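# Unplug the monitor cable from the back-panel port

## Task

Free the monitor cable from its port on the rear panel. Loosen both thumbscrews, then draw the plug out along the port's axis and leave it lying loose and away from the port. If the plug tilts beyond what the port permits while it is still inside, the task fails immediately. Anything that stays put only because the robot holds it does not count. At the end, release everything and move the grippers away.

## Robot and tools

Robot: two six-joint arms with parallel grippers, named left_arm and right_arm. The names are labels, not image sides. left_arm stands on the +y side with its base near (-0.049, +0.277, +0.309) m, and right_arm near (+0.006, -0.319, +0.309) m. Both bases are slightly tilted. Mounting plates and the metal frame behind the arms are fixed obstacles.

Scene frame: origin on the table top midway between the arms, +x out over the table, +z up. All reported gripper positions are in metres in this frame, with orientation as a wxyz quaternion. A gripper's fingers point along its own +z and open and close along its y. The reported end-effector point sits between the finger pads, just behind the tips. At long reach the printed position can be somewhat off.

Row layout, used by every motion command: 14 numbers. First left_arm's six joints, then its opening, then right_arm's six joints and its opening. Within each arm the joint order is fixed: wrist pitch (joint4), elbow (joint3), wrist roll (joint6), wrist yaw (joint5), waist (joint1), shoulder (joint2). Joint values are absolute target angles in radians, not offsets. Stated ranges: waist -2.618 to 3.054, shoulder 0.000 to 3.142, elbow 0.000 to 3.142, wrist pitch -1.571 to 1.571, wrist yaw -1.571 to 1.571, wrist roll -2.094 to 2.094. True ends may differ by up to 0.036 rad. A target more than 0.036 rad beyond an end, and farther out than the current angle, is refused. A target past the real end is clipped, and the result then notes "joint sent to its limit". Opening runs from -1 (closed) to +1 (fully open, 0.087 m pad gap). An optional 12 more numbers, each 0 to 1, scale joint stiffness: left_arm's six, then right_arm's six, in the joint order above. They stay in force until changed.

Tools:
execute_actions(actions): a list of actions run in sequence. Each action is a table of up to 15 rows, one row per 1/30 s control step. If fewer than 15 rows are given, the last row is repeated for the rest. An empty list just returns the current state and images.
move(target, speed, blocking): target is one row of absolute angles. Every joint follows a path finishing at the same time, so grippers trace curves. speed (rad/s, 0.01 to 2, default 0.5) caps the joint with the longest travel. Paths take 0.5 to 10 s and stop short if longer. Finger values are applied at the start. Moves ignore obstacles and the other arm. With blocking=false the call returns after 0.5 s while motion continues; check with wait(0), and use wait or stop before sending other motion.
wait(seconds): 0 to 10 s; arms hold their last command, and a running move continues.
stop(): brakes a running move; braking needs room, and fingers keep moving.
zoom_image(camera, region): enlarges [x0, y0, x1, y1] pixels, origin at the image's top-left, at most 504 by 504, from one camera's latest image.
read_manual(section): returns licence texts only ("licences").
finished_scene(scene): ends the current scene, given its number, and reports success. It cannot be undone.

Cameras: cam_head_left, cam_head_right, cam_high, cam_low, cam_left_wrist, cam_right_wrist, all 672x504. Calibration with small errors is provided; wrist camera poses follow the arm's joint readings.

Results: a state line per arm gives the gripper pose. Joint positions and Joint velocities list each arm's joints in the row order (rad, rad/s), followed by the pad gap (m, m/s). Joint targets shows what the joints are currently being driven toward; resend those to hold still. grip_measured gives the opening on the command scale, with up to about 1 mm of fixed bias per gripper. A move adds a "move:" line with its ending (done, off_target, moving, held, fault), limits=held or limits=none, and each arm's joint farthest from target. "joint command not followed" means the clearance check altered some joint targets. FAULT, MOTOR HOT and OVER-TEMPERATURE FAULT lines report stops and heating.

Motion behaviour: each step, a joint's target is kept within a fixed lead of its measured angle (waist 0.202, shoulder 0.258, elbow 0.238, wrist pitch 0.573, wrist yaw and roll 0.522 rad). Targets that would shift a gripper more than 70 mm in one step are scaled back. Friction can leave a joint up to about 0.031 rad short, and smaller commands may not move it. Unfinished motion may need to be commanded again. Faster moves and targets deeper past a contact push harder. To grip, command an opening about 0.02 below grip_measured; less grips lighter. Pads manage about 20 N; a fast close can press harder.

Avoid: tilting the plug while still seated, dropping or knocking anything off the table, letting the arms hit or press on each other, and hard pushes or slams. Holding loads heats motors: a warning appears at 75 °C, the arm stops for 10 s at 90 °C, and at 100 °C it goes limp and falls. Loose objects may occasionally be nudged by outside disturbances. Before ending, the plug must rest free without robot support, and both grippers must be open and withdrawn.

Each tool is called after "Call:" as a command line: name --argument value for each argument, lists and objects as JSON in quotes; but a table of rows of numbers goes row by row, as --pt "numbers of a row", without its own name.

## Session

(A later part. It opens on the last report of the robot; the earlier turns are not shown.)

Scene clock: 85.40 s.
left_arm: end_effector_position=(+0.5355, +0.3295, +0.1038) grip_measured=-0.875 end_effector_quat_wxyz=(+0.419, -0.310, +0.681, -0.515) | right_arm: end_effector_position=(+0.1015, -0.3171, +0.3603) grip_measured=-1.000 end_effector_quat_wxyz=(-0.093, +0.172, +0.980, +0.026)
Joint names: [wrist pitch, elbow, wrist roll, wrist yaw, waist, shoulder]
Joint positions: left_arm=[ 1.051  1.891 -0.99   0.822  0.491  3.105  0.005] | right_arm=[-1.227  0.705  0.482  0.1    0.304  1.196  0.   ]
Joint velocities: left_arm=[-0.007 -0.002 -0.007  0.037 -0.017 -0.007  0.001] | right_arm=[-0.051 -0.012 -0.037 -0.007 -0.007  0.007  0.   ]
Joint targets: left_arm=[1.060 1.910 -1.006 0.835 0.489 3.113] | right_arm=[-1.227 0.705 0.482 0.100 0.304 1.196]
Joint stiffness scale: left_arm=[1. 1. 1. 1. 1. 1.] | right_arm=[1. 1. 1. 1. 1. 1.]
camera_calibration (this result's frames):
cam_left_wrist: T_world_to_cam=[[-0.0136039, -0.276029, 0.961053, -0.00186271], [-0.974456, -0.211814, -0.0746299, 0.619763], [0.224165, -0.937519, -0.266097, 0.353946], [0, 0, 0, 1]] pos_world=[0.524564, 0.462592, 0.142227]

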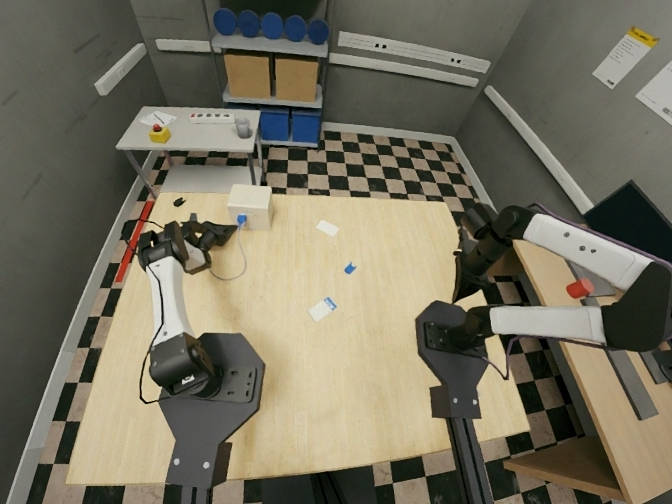

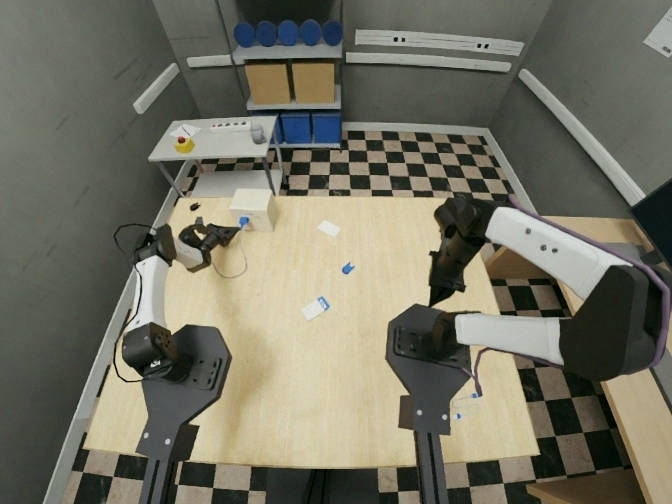

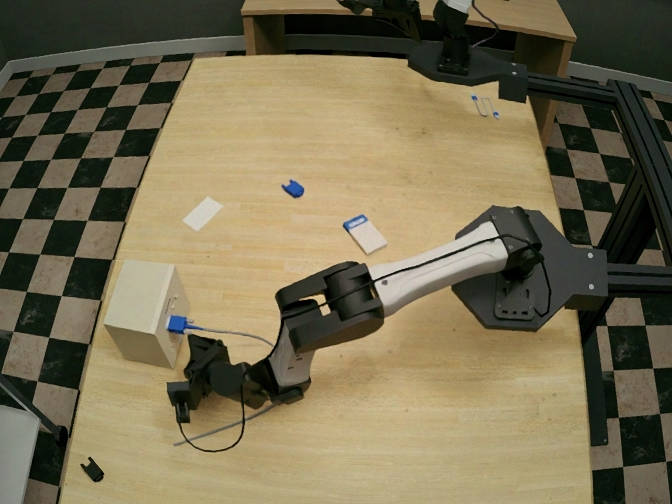

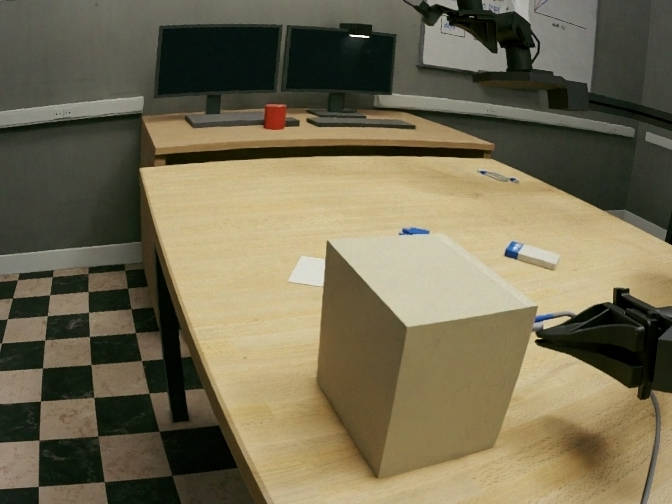

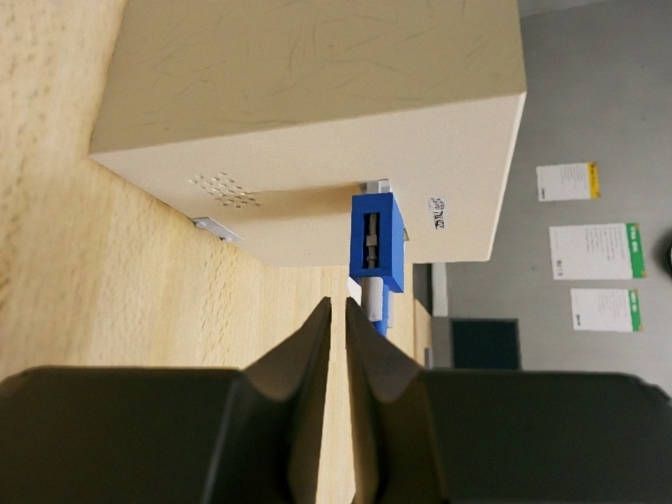

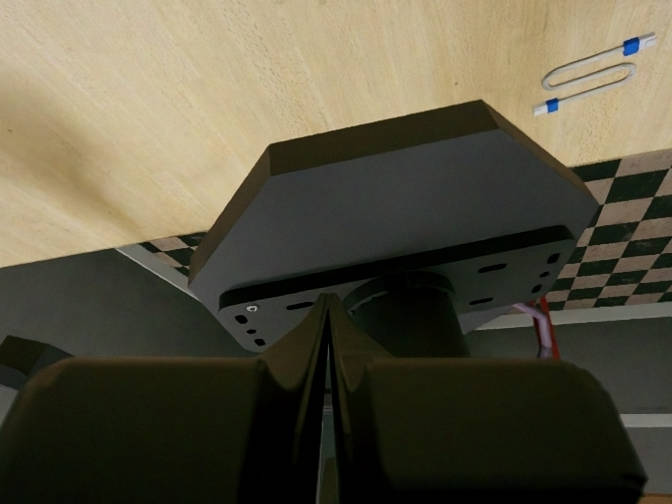

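Call:
move --target '[1.05,1.78,-0.99,0.822,0.491,3.04,-0.7,-1.227,0.705,0.482,0.1,0.304,1.196,-1]' --speed 0.3

Call:
move --target '[0.31,1.62,0.2,0.19,0.245,2.60,-0.15,-1.227,0.705,0.482,0.1,0.304,1.196,-1]' --speed 0.8

Call:
move --target '[0.31,1.721,0.15,0.17,0.235,2.725,-0.15,-1.227,0.705,0.482,0.1,0.304,1.196,-1]' --speed 0.15

Scene clock: 87.70 s.
left_arm: end_effector_position=(+0.5276, +0.3279, +0.1098) grip_measured=-0.700 end_effector_quat_wxyz=(+0.406, -0.323, +0.684, -0.514) | right_arm: end_effector_position=(+0.1015, -0.3171, +0.3603) grip_measured=-1.000 end_effector_quat_wxyz=(-0.093, +0.172, +0.980, +0.026)
Joint names: [wrist pitch, elbow, wrist roll, wrist yaw, waist, shoulder]
Joint positions: left_arm=[ 1.049  1.801 -0.993  0.815  0.491  3.047  0.013] | right_arm=[-1.227  0.705  0.482  0.1    0.304  1.196  0.   ]
Joint velocities: left_arm=[-0.022 -0.002  0.007 -0.007 -0.002 -0.002 -0.   ] | right_arm=[ 0.022  0.007 -0.095 -0.037  0.012  0.002  0.   ]
Joint targets: left_arm=[1.050 1.780 -0.990 0.822 0.491 3.040] | right_arm=[-1.227 0.705 0.482 0.100 0.304 1.196]
Joint stiffness scale: left_arm=[1. 1. 1. 1. 1. 1.] | right_arm=[1. 1. 1. 1. 1. 1.]
move: off_target (left_arm); limits=none; left_arm: farthest joint: the elbow, 0.021 radians from its target (0.111 radians at the start); right_arm: farthest joint: the waist, 0.000 radians from its target (0.000 radians at the start)
camera_calibration (this result's frames):
cam_left_wrist: T_world_to_cam=[[0.0202467, -0.262838, 0.964627, -0.030781], [-0.975838, -0.215143, -0.0381393, 0.610002], [0.217557, -0.940547, -0.260843, 0.359734], [0, 0, 0, 1]] pos_world=[0.517623, 0.461494, 0.146792]

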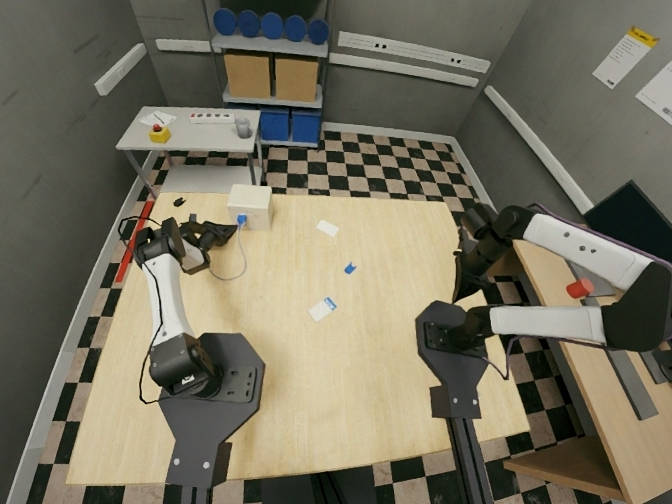

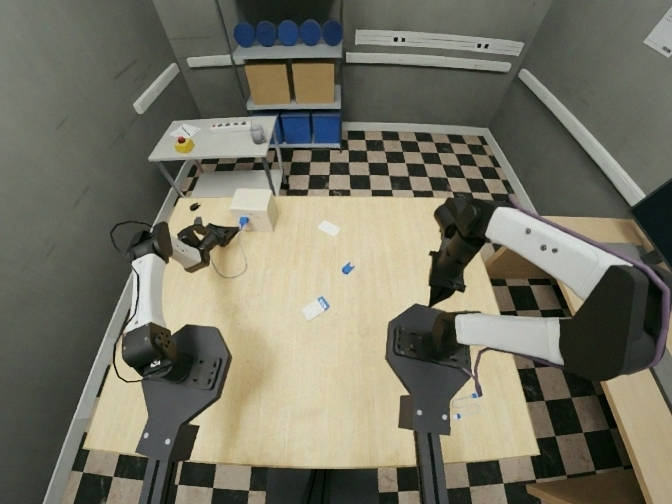

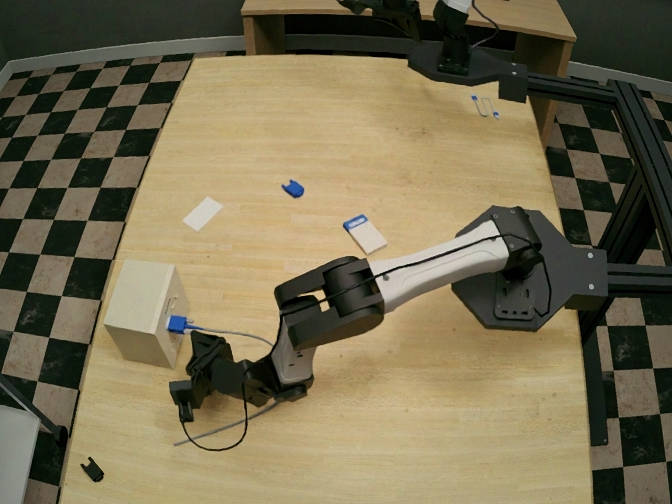

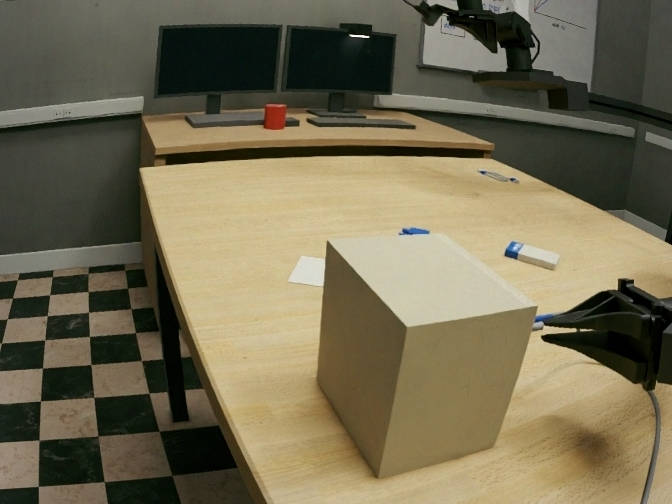

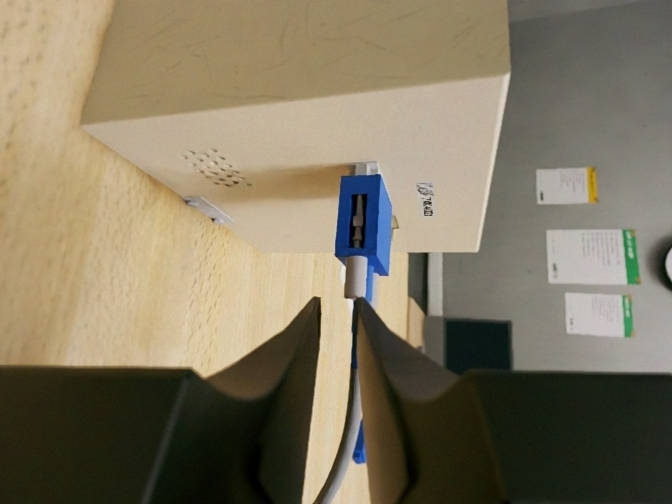

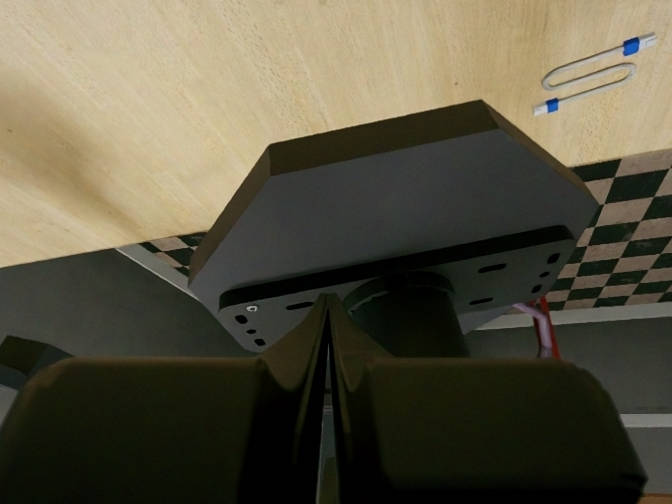

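Scene clock: 90.07 s.
left_arm: end_effector_position=(+0.5471, +0.3164, +0.1442) grip_measured=-0.150 end_effector_quat_wxyz=(+0.420, +0.024, +0.902, -0.095) | right_arm: end_effector_position=(+0.1015, -0.3171, +0.3603) grip_measured=-1.000 end_effector_quat_wxyz=(-0.093, +0.172, +0.980, +0.026)
Joint names: [wrist pitch, elbow, wrist roll, wrist yaw, waist, shoulder]
Joint positions: left_arm=[0.329 1.643 0.194 0.203 0.248 2.603 0.037] | right_arm=[-1.227  0.705  0.482  0.1    0.304  1.196  0.   ]
Joint velocities: left_arm=[ 0.095  0.002 -0.022  0.066  0.017 -0.007 -0.001] | right_arm=[ 0.037  0.002 -0.051 -0.022  0.002 -0.002  0.   ]
Joint targets: left_arm=[0.310 1.620 0.200 0.190 0.245 2.600] | right_arm=[-1.227 0.705 0.482 0.100 0.304 1.196]
Joint stiffness scale: left_arm=[1. 1. 1. 1. 1. 1.] | right_arm=[1. 1. 1. 1. 1. 1.]
move: off_target (left_arm); limits=none; left_arm: farthest joint: the elbow, 0.023 radians from its target (0.181 radians at the start); right_arm: farthest joint: the waist, 0.000 radians from its target (0.000 radians at the start)
camera_calibration (this result's frames):
cam_left_wrist: T_world_to_cam=[[-0.126607, -0.979869, 0.15436, 0.356641], [-0.991913, 0.126463, -0.0107908, 0.52455], [-0.00894722, -0.154477, -0.987956, 0.333623], [0, 0, 0, 1]] pos_world=[0.568446, 0.334662, 0.280214]

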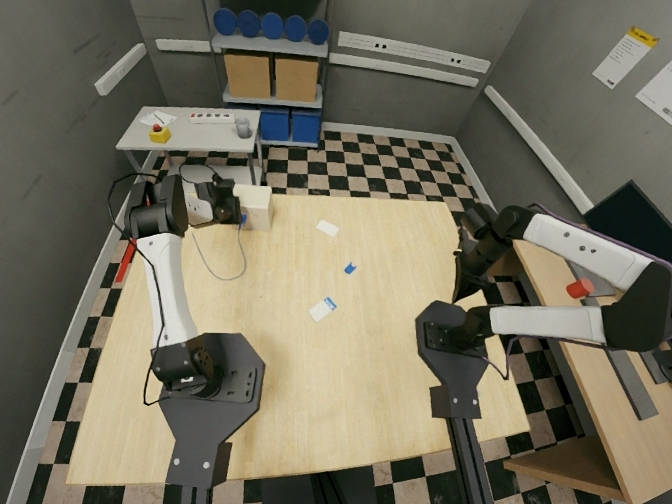

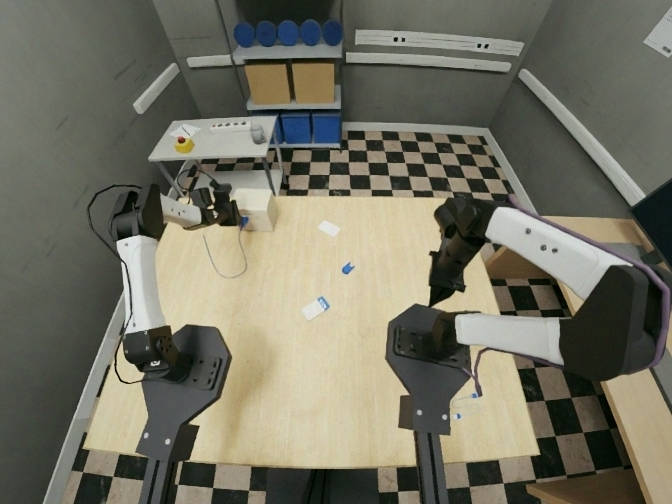

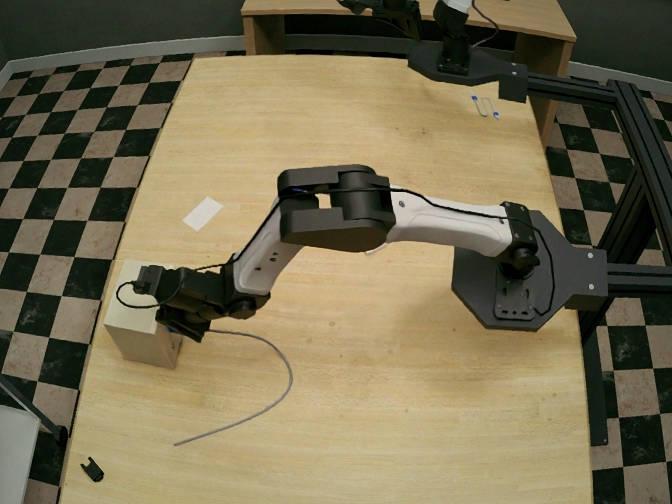

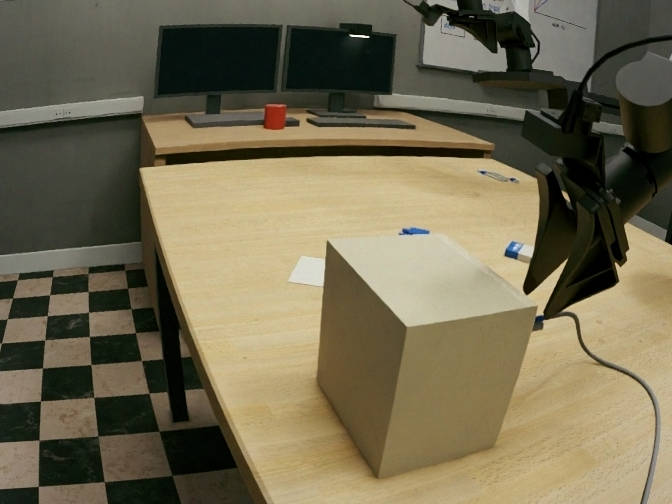

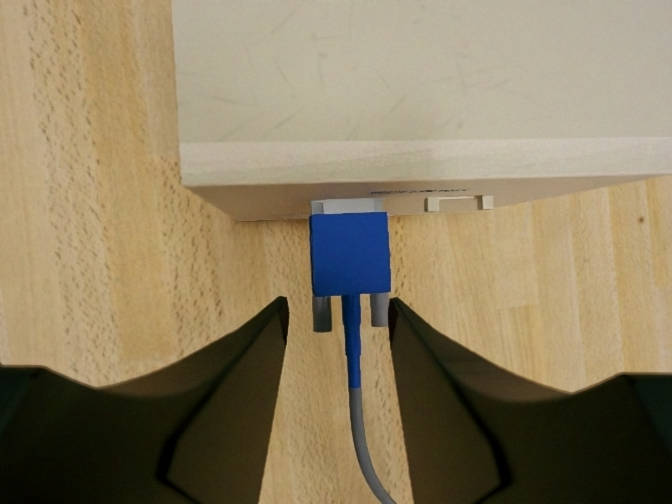

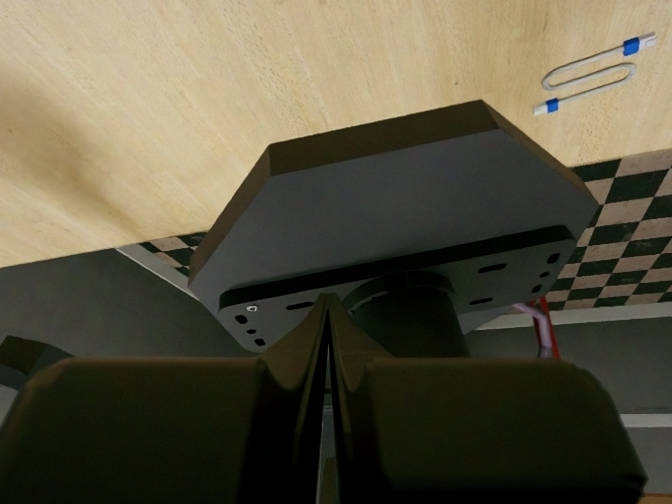

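Scene clock: 91.27 s.
left_arm: end_effector_position=(+0.5398, +0.3075, +0.1040) grip_measured=-0.150 end_effector_quat_wxyz=(+0.395, +0.005, +0.913, -0.100) | right_arm: end_effector_position=(+0.1015, -0.3171, +0.3603) grip_measured=-1.000 end_effector_quat_wxyz=(-0.093, +0.172, +0.980, +0.026)
Joint names: [wrist pitch, elbow, wrist roll, wrist yaw, waist, shoulder]
Joint positions: left_arm=[0.324 1.705 0.157 0.183 0.243 2.71  0.037] | right_arm=[-1.227  0.705  0.482  0.1    0.304  1.196  0.   ]
Joint velocities: left_arm=[-0.007  0.002 -0.051 -0.037 -0.007  0.012  0.001] | right_arm=[ 0.037 -0.002  0.095 -0.051 -0.002 -0.007  0.   ]
Joint targets: left_arm=[0.310 1.721 0.150 0.170 0.235 2.725] | right_arm=[-1.227 0.705 0.482 0.100 0.304 1.196]
Joint stiffness scale: left_arm=[1. 1. 1. 1. 1. 1.] | right_arm=[1. 1. 1. 1. 1. 1.]
move: done; limits=none; left_arm: farthest joint: the elbow, 0.016 radians from its target (0.078 radians at the start); right_arm: farthest joint: the waist, 0.000 radians from its target (0.000 radians at the start)
camera_calibration (this result's frames):
cam_left_wrist: T_world_to_cam=[[-0.0921984, -0.979044, 0.181583, 0.331555], [-0.993803, 0.101848, 0.0445334, 0.520862], [-0.062094, -0.176352, -0.982367, 0.327325], [0, 0, 0, 1]] pos_world=[0.568528, 0.329283, 0.238152]

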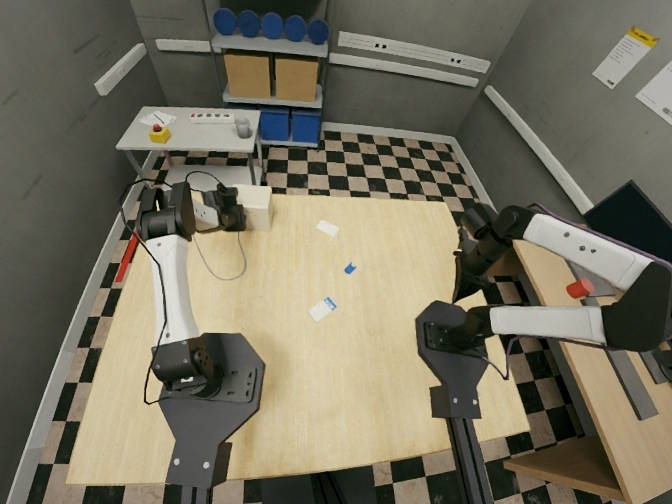

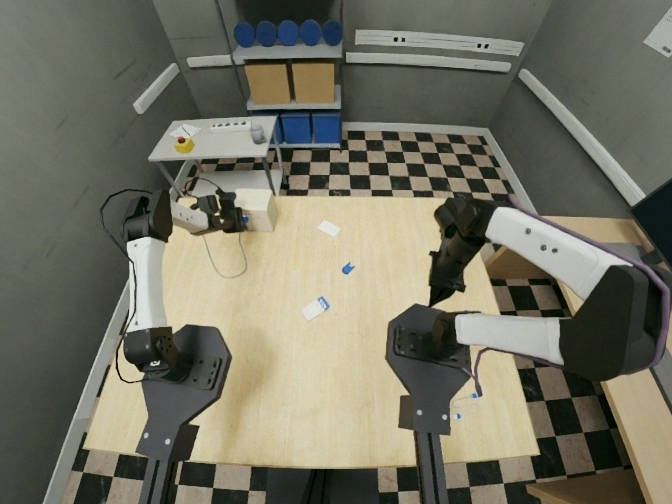

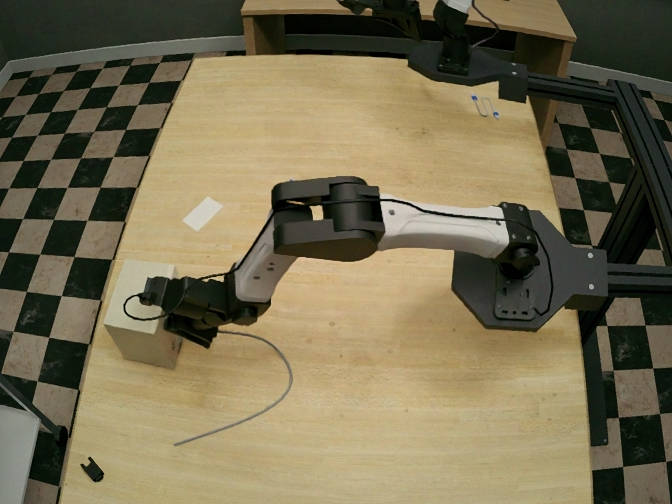

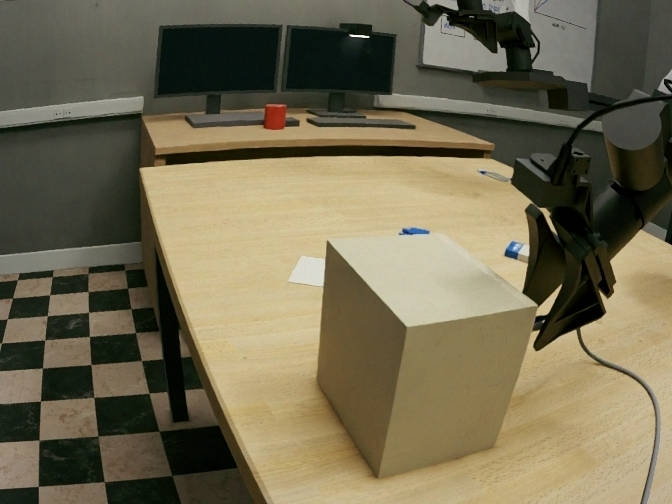

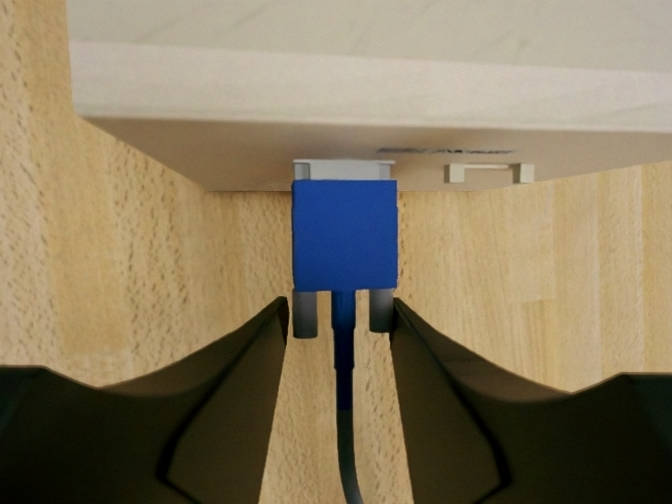

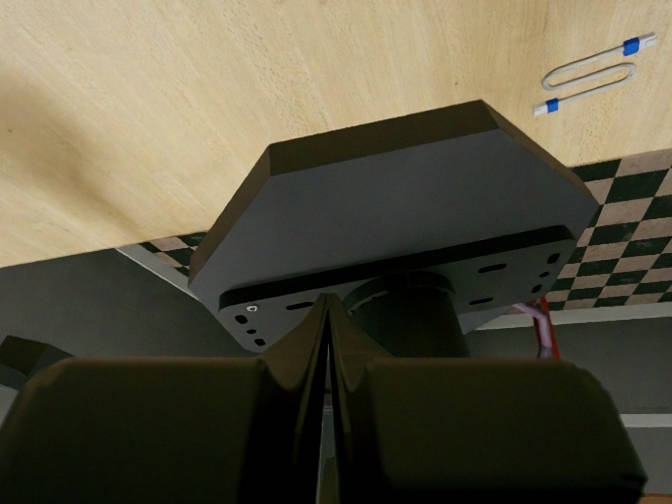

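Call:
zoom_image --camera "cam_left_wrist" --region '[280, 270, 410, 360]'

Region (280, 270, 410, 360) of cam_left_wrist's 672x504 image, scaled by 3.877, with more detail than that image has; it fills the top 349 rows of this view, and the rest is white.

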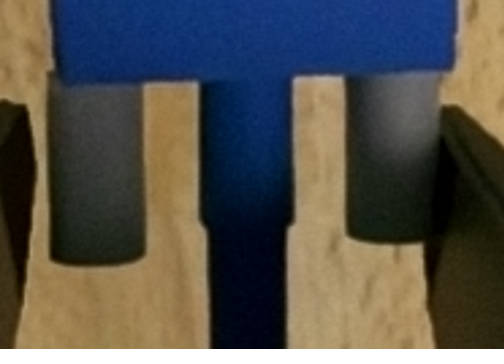

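Call:
execute_actions --actions '[[[0.31,1.727,0.15,0.18,0.225,2.725,-0.15,-1.227,0.705,0.482,0.1,0.304,1.196,-1],[0.31,1.727,0.15,0.18,0.215,2.725,-0.15,-1.227,0.705,0.482,0.1,0.304,1.196,-1],[0.31,1.727,0.15,0.19,0.205,2.725,-0.15,-1.227,0.705,0.482,0.1,0.304,1.196,-1],[0.31,1.727,0.15,0.19,0.195,2.725,-0.15,-1.227,0.705,0.482,0.1,0.304,1.196,-1],[0.31,1.727,0.15,0.19,0.185,2.725,-0.15,-1.227,0.705,0.482,0.1,0.304,1.196,-1],[0.31,1.727,0.15,0.19,0.18,2.73,-0.15,-1.227,0.705,0.482,0.1,0.304,1.196,-1]],[[0.31,1.727,0.15,0.19,0.18,2.735,-0.15,-1.227,0.705,0.482,0.1,0.304,1.196,-1],[0.31,1.727,0.15,0.19,0.18,2.74,-0.15,-1.227,0.705,0.482,0.1,0.304,1.196,-1],[0.31,1.729,0.15,0.19,0.18,2.745,-0.15,-1.227,0.705,0.482,0.1,0.304,1.196,-1],[0.31,1.733,0.15,0.19,0.18,2.75,-0.15,-1.227,0.705,0.482,0.1,0.304,1.196,-1],[0.31,1.737,0.15,0.19,0.18,2.755,-0.15,-1.227,0.705,0.482,0.1,0.304,1.196,-1],[0.31,1.741,0.15,0.19,0.18,2.76,-0.15,-1.227,0.705,0.482,0.1,0.304,1.196,-1],[0.31,1.745,0.15,0.19,0.18,2.765,-0.15,-1.227,0.705,0.482,0.1,0.304,1.196,-1],[0.31,1.749,0.15,0.19,0.18,2.77,-0.15,-1.227,0.705,0.482,0.1,0.304,1.196,-1],[0.31,1.753,0.15,0.19,0.18,2.775,-0.15,-1.227,0.705,0.482,0.1,0.304,1.196,-1],[0.31,1.757,0.15,0.19,0.18,2.78,-0.15,-1.227,0.705,0.482,0.1,0.304,1.196,-1],[0.31,1.761,0.15,0.19,0.18,2.785,-0.15,-1.227,0.705,0.482,0.1,0.304,1.196,-1],[0.31,1.765,0.15,0.19,0.18,2.79,-0.15,-1.227,0.705,0.482,0.1,0.304,1.196,-1],[0.31,1.769,0.15,0.19,0.18,2.795,-0.15,-1.227,0.705,0.482,0.1,0.304,1.196,-1],[0.31,1.773,0.15,0.19,0.18,2.8,-0.15,-1.227,0.705,0.482,0.1,0.304,1.196,-1],[0.31,1.777,0.15,0.19,0.18,2.805,-0.15,-1.227,0.705,0.482,0.1,0.304,1.196,-1]],[[0.31,1.781,0.15,0.19,0.18,2.81,-0.15,-1.227,0.705,0.482,0.1,0.304,1.196,-1],[0.31,1.785,0.15,0.19,0.18,2.815,-0.15,-1.227,0.705,0.482,0.1,0.304,1.196,-1],[0.31,1.789,0.15,0.19,0.18,2.82,-0.15,-1.227,0.705,0.482,0.1,0.304,1.196,-1],[0.31,1.793,0.15,0.19,0.18,2.825,-0.15,-1.227,0.705,0.482,0.1,0.304,1.196,-1],[0.31,1.797,0.15,0.19,0.18,2.83,-0.15,-1.227,0.705,0.482,0.1,0.304,1.196,-1],[0.31,1.801,0.15,0.19,0.18,2.835,-0.15,-1.227,0.705,0.482,0.1,0.304,1.196,-1],[0.31,1.805,0.15,0.19,0.18,2.84,-0.15,-1.227,0.705,0.482,0.1,0.304,1.196,-1]]]'

Scene clock: 94.83 s.
left_arm: end_effector_position=(+0.5398, +0.2947, +0.0701) grip_measured=-0.150 end_effector_quat_wxyz=(+0.381, +0.007, +0.920, -0.085) | right_arm: end_effector_position=(+0.1015, -0.3171, +0.3603) grip_measured=-1.000 end_effector_quat_wxyz=(-0.093, +0.172, +0.980, +0.026)
Joint names: [wrist pitch, elbow, wrist roll, wrist yaw, waist, shoulder]
Joint positions: left_arm=[0.323 1.792 0.157 0.13  0.217 2.819 0.037] | right_arm=[-1.227  0.705  0.482  0.1    0.304  1.196  0.   ]
Joint velocities: left_arm=[-0.022 -0.007 -0.007  0.051 -0.012 -0.017 -0.001] | right_arm=[ 0.037 -0.002 -0.051 -0.022 -0.007 -0.002  0.   ]
Joint targets: left_arm=[0.310 1.805 0.150 0.190 0.180 2.840] | right_arm=[-1.227 0.705 0.482 0.100 0.304 1.196]
Joint stiffness scale: left_arm=[1. 1. 1. 1. 1. 1.] | right_arm=[1. 1. 1. 1. 1. 1.]
camera_calibration (this result's frames):
cam_left_wrist: T_world_to_cam=[[-0.081578, -0.984818, 0.153224, 0.323189], [-0.992571, 0.0942006, 0.0770012, 0.523032], [-0.090266, -0.145804, -0.985187, 0.298209], [0, 0, 0, 1]] pos_world=[0.57243, 0.312492, 0.203997]

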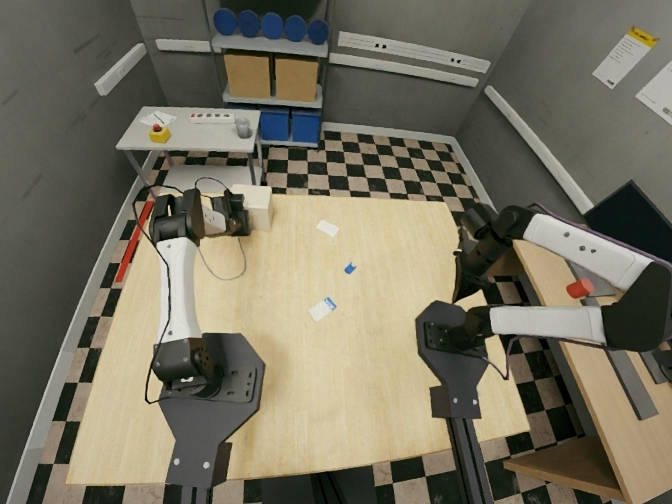

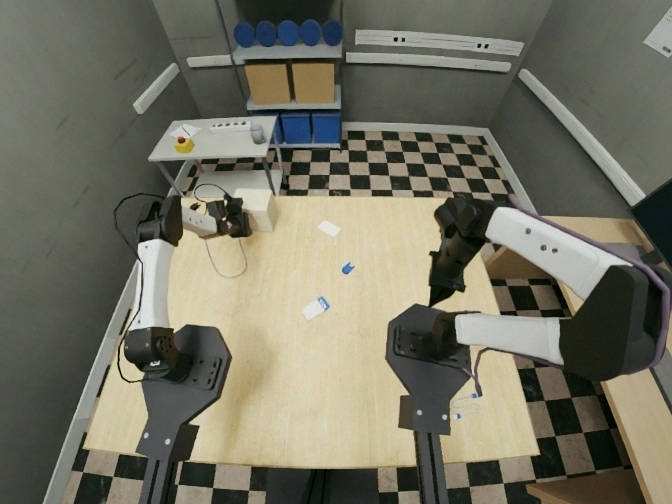

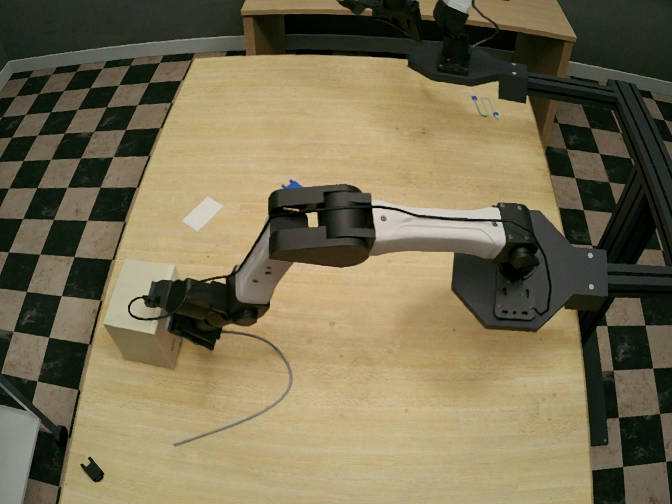

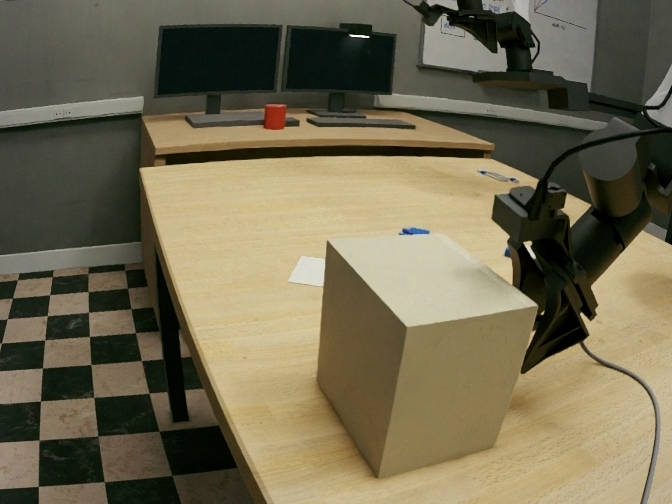

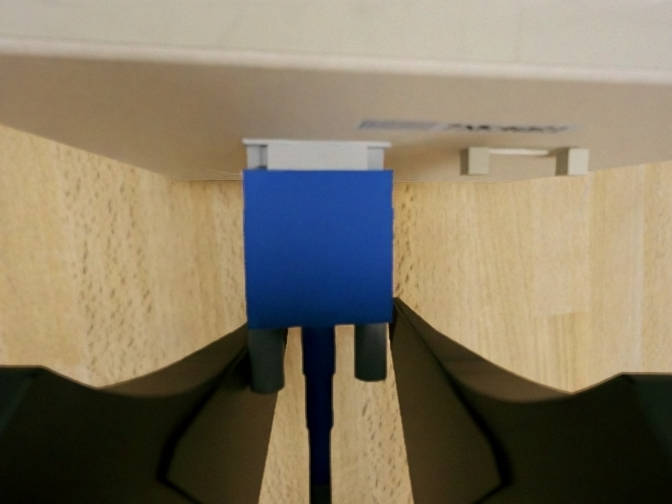

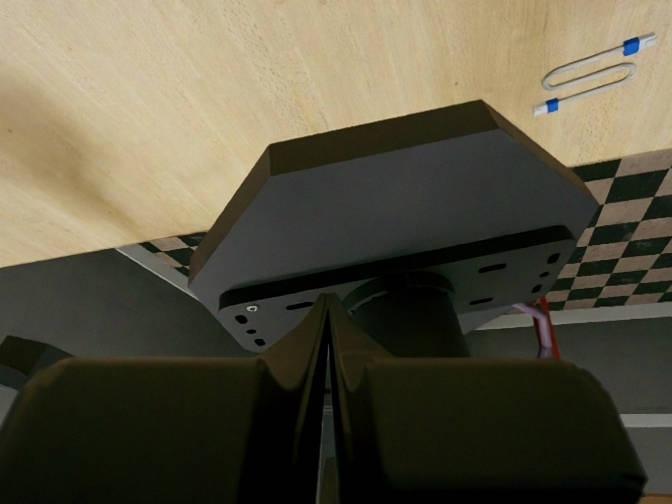

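Call:
execute_actions --actions '[[[0.31,1.79,0.16,0.17,0.20,2.83,-0.15,-1.227,0.705,0.482,0.1,0.304,1.196,-1],[0.31,1.79,0.17,0.16,0.22,2.825,-0.15,-1.227,0.705,0.482,0.1,0.304,1.196,-1],[0.31,1.79,0.18,0.15,0.24,2.82,-0.15,-1.227,0.705,0.482,0.1,0.304,1.196,-1],[0.31,1.79,0.19,0.14,0.255,2.82,-0.15,-1.227,0.705,0.482,0.1,0.304,1.196,-1],[0.31,1.79,0.2,0.13,0.27,2.82,-0.15,-1.227,0.705,0.482,0.1,0.304,1.196,-1],[0.31,1.79,0.21,0.12,0.28,2.82,-0.15,-1.227,0.705,0.482,0.1,0.304,1.196,-1],[0.31,1.79,0.21,0.11,0.29,2.82,-0.15,-1.227,0.705,0.482,0.1,0.304,1.196,-1],[0.31,1.79,0.21,0.11,0.30,2.82,-0.15,-1.227,0.705,0.482,0.1,0.304,1.196,-1],[0.31,1.785,0.21,0.11,0.31,2.815,-0.15,-1.227,0.705,0.482,0.1,0.304,1.196,-1]],[[0.31,1.78,0.21,0.11,0.31,2.81,-0.15,-1.227,0.705,0.482,0.1,0.304,1.196,-1],[0.31,1.776,0.21,0.11,0.31,2.805,-0.15,-1.227,0.705,0.482,0.1,0.304,1.196,-1],[0.31,1.772,0.21,0.11,0.31,2.80,-0.15,-1.227,0.705,0.482,0.1,0.304,1.196,-1],[0.31,1.768,0.21,0.11,0.31,2.795,-0.15,-1.227,0.705,0.482,0.1,0.304,1.196,-1],[0.31,1.764,0.21,0.11,0.31,2.79,-0.15,-1.227,0.705,0.482,0.1,0.304,1.196,-1],[0.31,1.76,0.21,0.11,0.31,2.785,-0.15,-1.227,0.705,0.482,0.1,0.304,1.196,-1],[0.31,1.756,0.21,0.11,0.31,2.78,-0.15,-1.227,0.705,0.482,0.1,0.304,1.196,-1],[0.31,1.752,0.21,0.11,0.31,2.775,-0.15,-1.227,0.705,0.482,0.1,0.304,1.196,-1],[0.31,1.748,0.21,0.11,0.31,2.77,-0.15,-1.227,0.705,0.482,0.1,0.304,1.196,-1],[0.31,1.744,0.21,0.11,0.31,2.765,-0.15,-1.227,0.705,0.482,0.1,0.304,1.196,-1],[0.31,1.74,0.21,0.11,0.31,2.76,-0.15,-1.227,0.705,0.482,0.1,0.304,1.196,-1],[0.31,1.736,0.21,0.11,0.31,2.755,-0.15,-1.227,0.705,0.482,0.1,0.304,1.196,-1],[0.31,1.732,0.21,0.11,0.31,2.75,-0.15,-1.227,0.705,0.482,0.1,0.304,1.196,-1],[0.31,1.728,0.21,0.11,0.31,2.745,-0.15,-1.227,0.705,0.482,0.1,0.304,1.196,-1],[0.31,1.724,0.21,0.11,0.31,2.74,-0.15,-1.227,0.705,0.482,0.1,0.304,1.196,-1]],[[0.31,1.72,0.21,0.11,0.31,2.735,-0.15,-1.227,0.705,0.482,0.1,0.304,1.196,-1],[0.31,1.716,0.21,0.11,0.31,2.73,-0.15,-1.227,0.705,0.482,0.1,0.304,1.196,-1],[0.31,1.712,0.21,0.11,0.31,2.725,-0.15,-1.227,0.705,0.482,0.1,0.304,1.196,-1],[0.31,1.708,0.21,0.11,0.31,2.72,-0.15,-1.227,0.705,0.482,0.1,0.304,1.196,-1],[0.31,1.704,0.21,0.11,0.31,2.715,-0.15,-1.227,0.705,0.482,0.1,0.304,1.196,-1],[0.31,1.70,0.21,0.11,0.31,2.71,-0.15,-1.227,0.705,0.482,0.1,0.304,1.196,-1],[0.31,1.696,0.21,0.11,0.31,2.705,-0.15,-1.227,0.705,0.482,0.1,0.304,1.196,-1],[0.31,1.692,0.21,0.11,0.31,2.70,-0.15,-1.227,0.705,0.482,0.1,0.304,1.196,-1]]]'

Call:
zoom_image --camera "cam_left_wrist" --region '[280, 270, 410, 360]'

Scene clock: 97.80 s.
left_arm: end_effector_position=(+0.5246, +0.3223, +0.0865) grip_measured=-0.149 end_effector_quat_wxyz=(+0.371, +0.011, +0.924, -0.090) | right_arm: end_effector_position=(+0.1015, -0.3171, +0.3603) grip_measured=-1.000 end_effector_quat_wxyz=(-0.093, +0.172, +0.980, +0.026)
Joint names: [wrist pitch, elbow, wrist roll, wrist yaw, waist, shoulder]
Joint positions: left_arm=[0.29  1.702 0.199 0.179 0.272 2.726 0.037] | right_arm=[-1.227  0.705  0.482  0.1    0.304  1.196  0.   ]
Joint velocities: left_arm=[-0.095  0.002 -0.037  0.051  0.007  0.012 -0.002] | right_arm=[ 0.022 -0.002  0.022 -0.037  0.032  0.002  0.   ]
Joint targets: left_arm=[0.310 1.692 0.210 0.110 0.310 2.700] | right_arm=[-1.227 0.705 0.482 0.100 0.304 1.196]
Joint stiffness scale: left_arm=[1. 1. 1. 1. 1. 1.] | right_arm=[1. 1. 1. 1. 1. 1.]
camera_calibration (this result's frames):
cam_left_wrist: T_world_to_cam=[[-0.0903132, -0.982848, 0.160792, 0.349879], [-0.989514, 0.106829, 0.0972064, 0.496601], [-0.112716, -0.150327, -0.98219, 0.330002], [0, 0, 0, 1]] pos_world=[0.560189, 0.340434, 0.219594]

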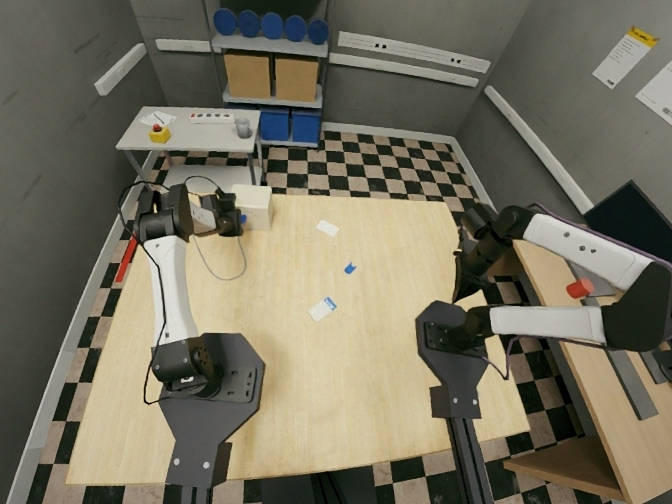

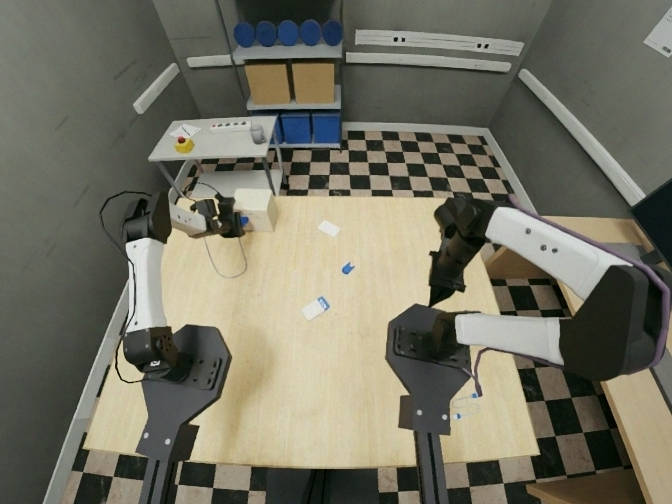

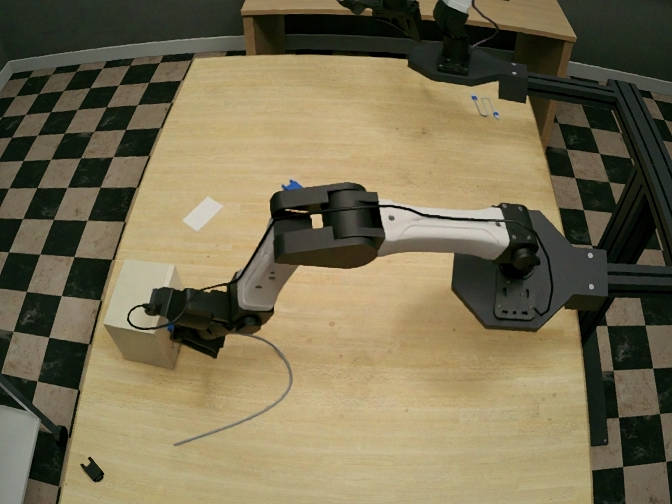

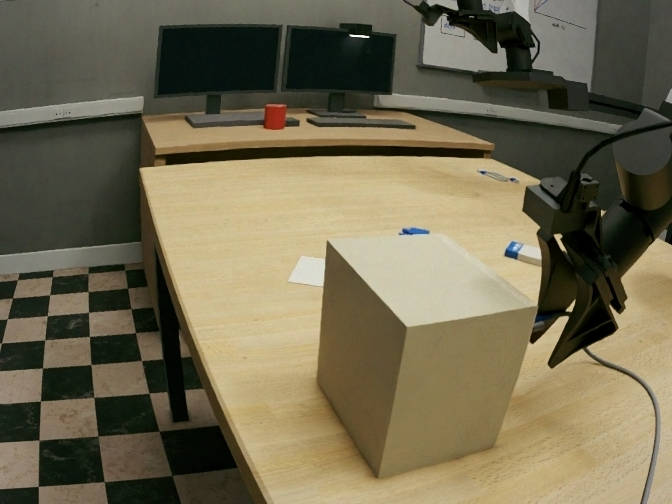

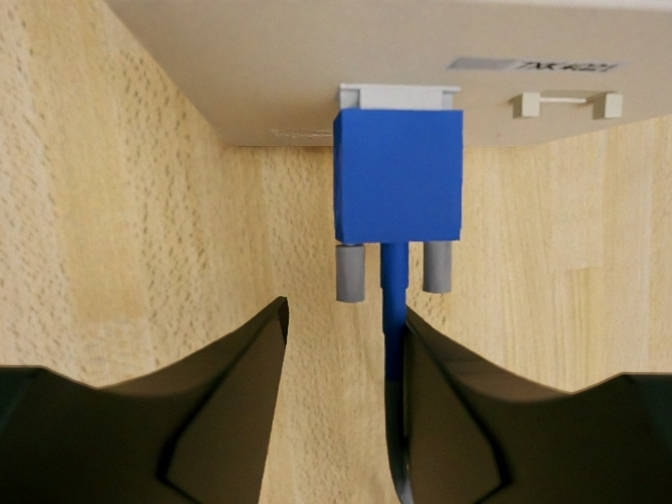

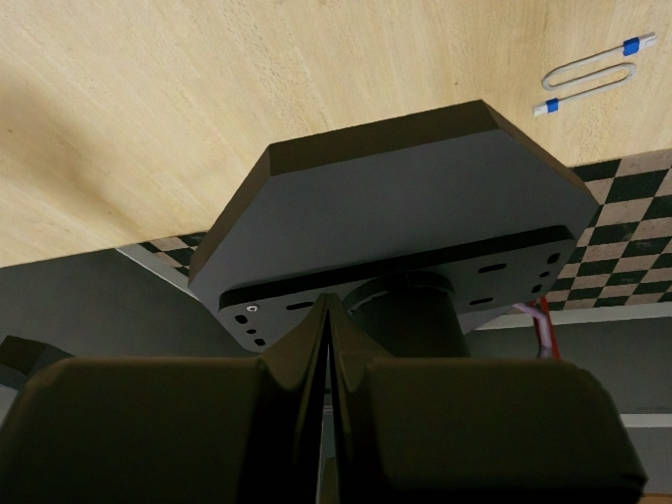

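Region (280, 270, 410, 360) of cam_left_wrist's 672x504 image, scaled by 3.877, with more detail than that image has; it fills the top 349 rows of this view, and the rest is white.

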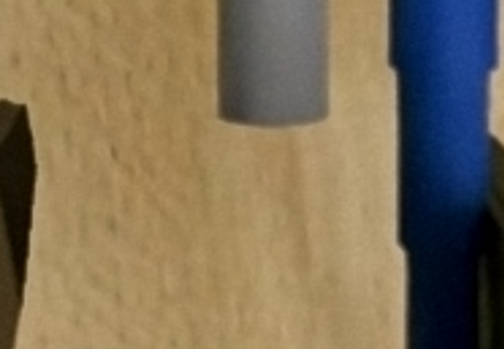

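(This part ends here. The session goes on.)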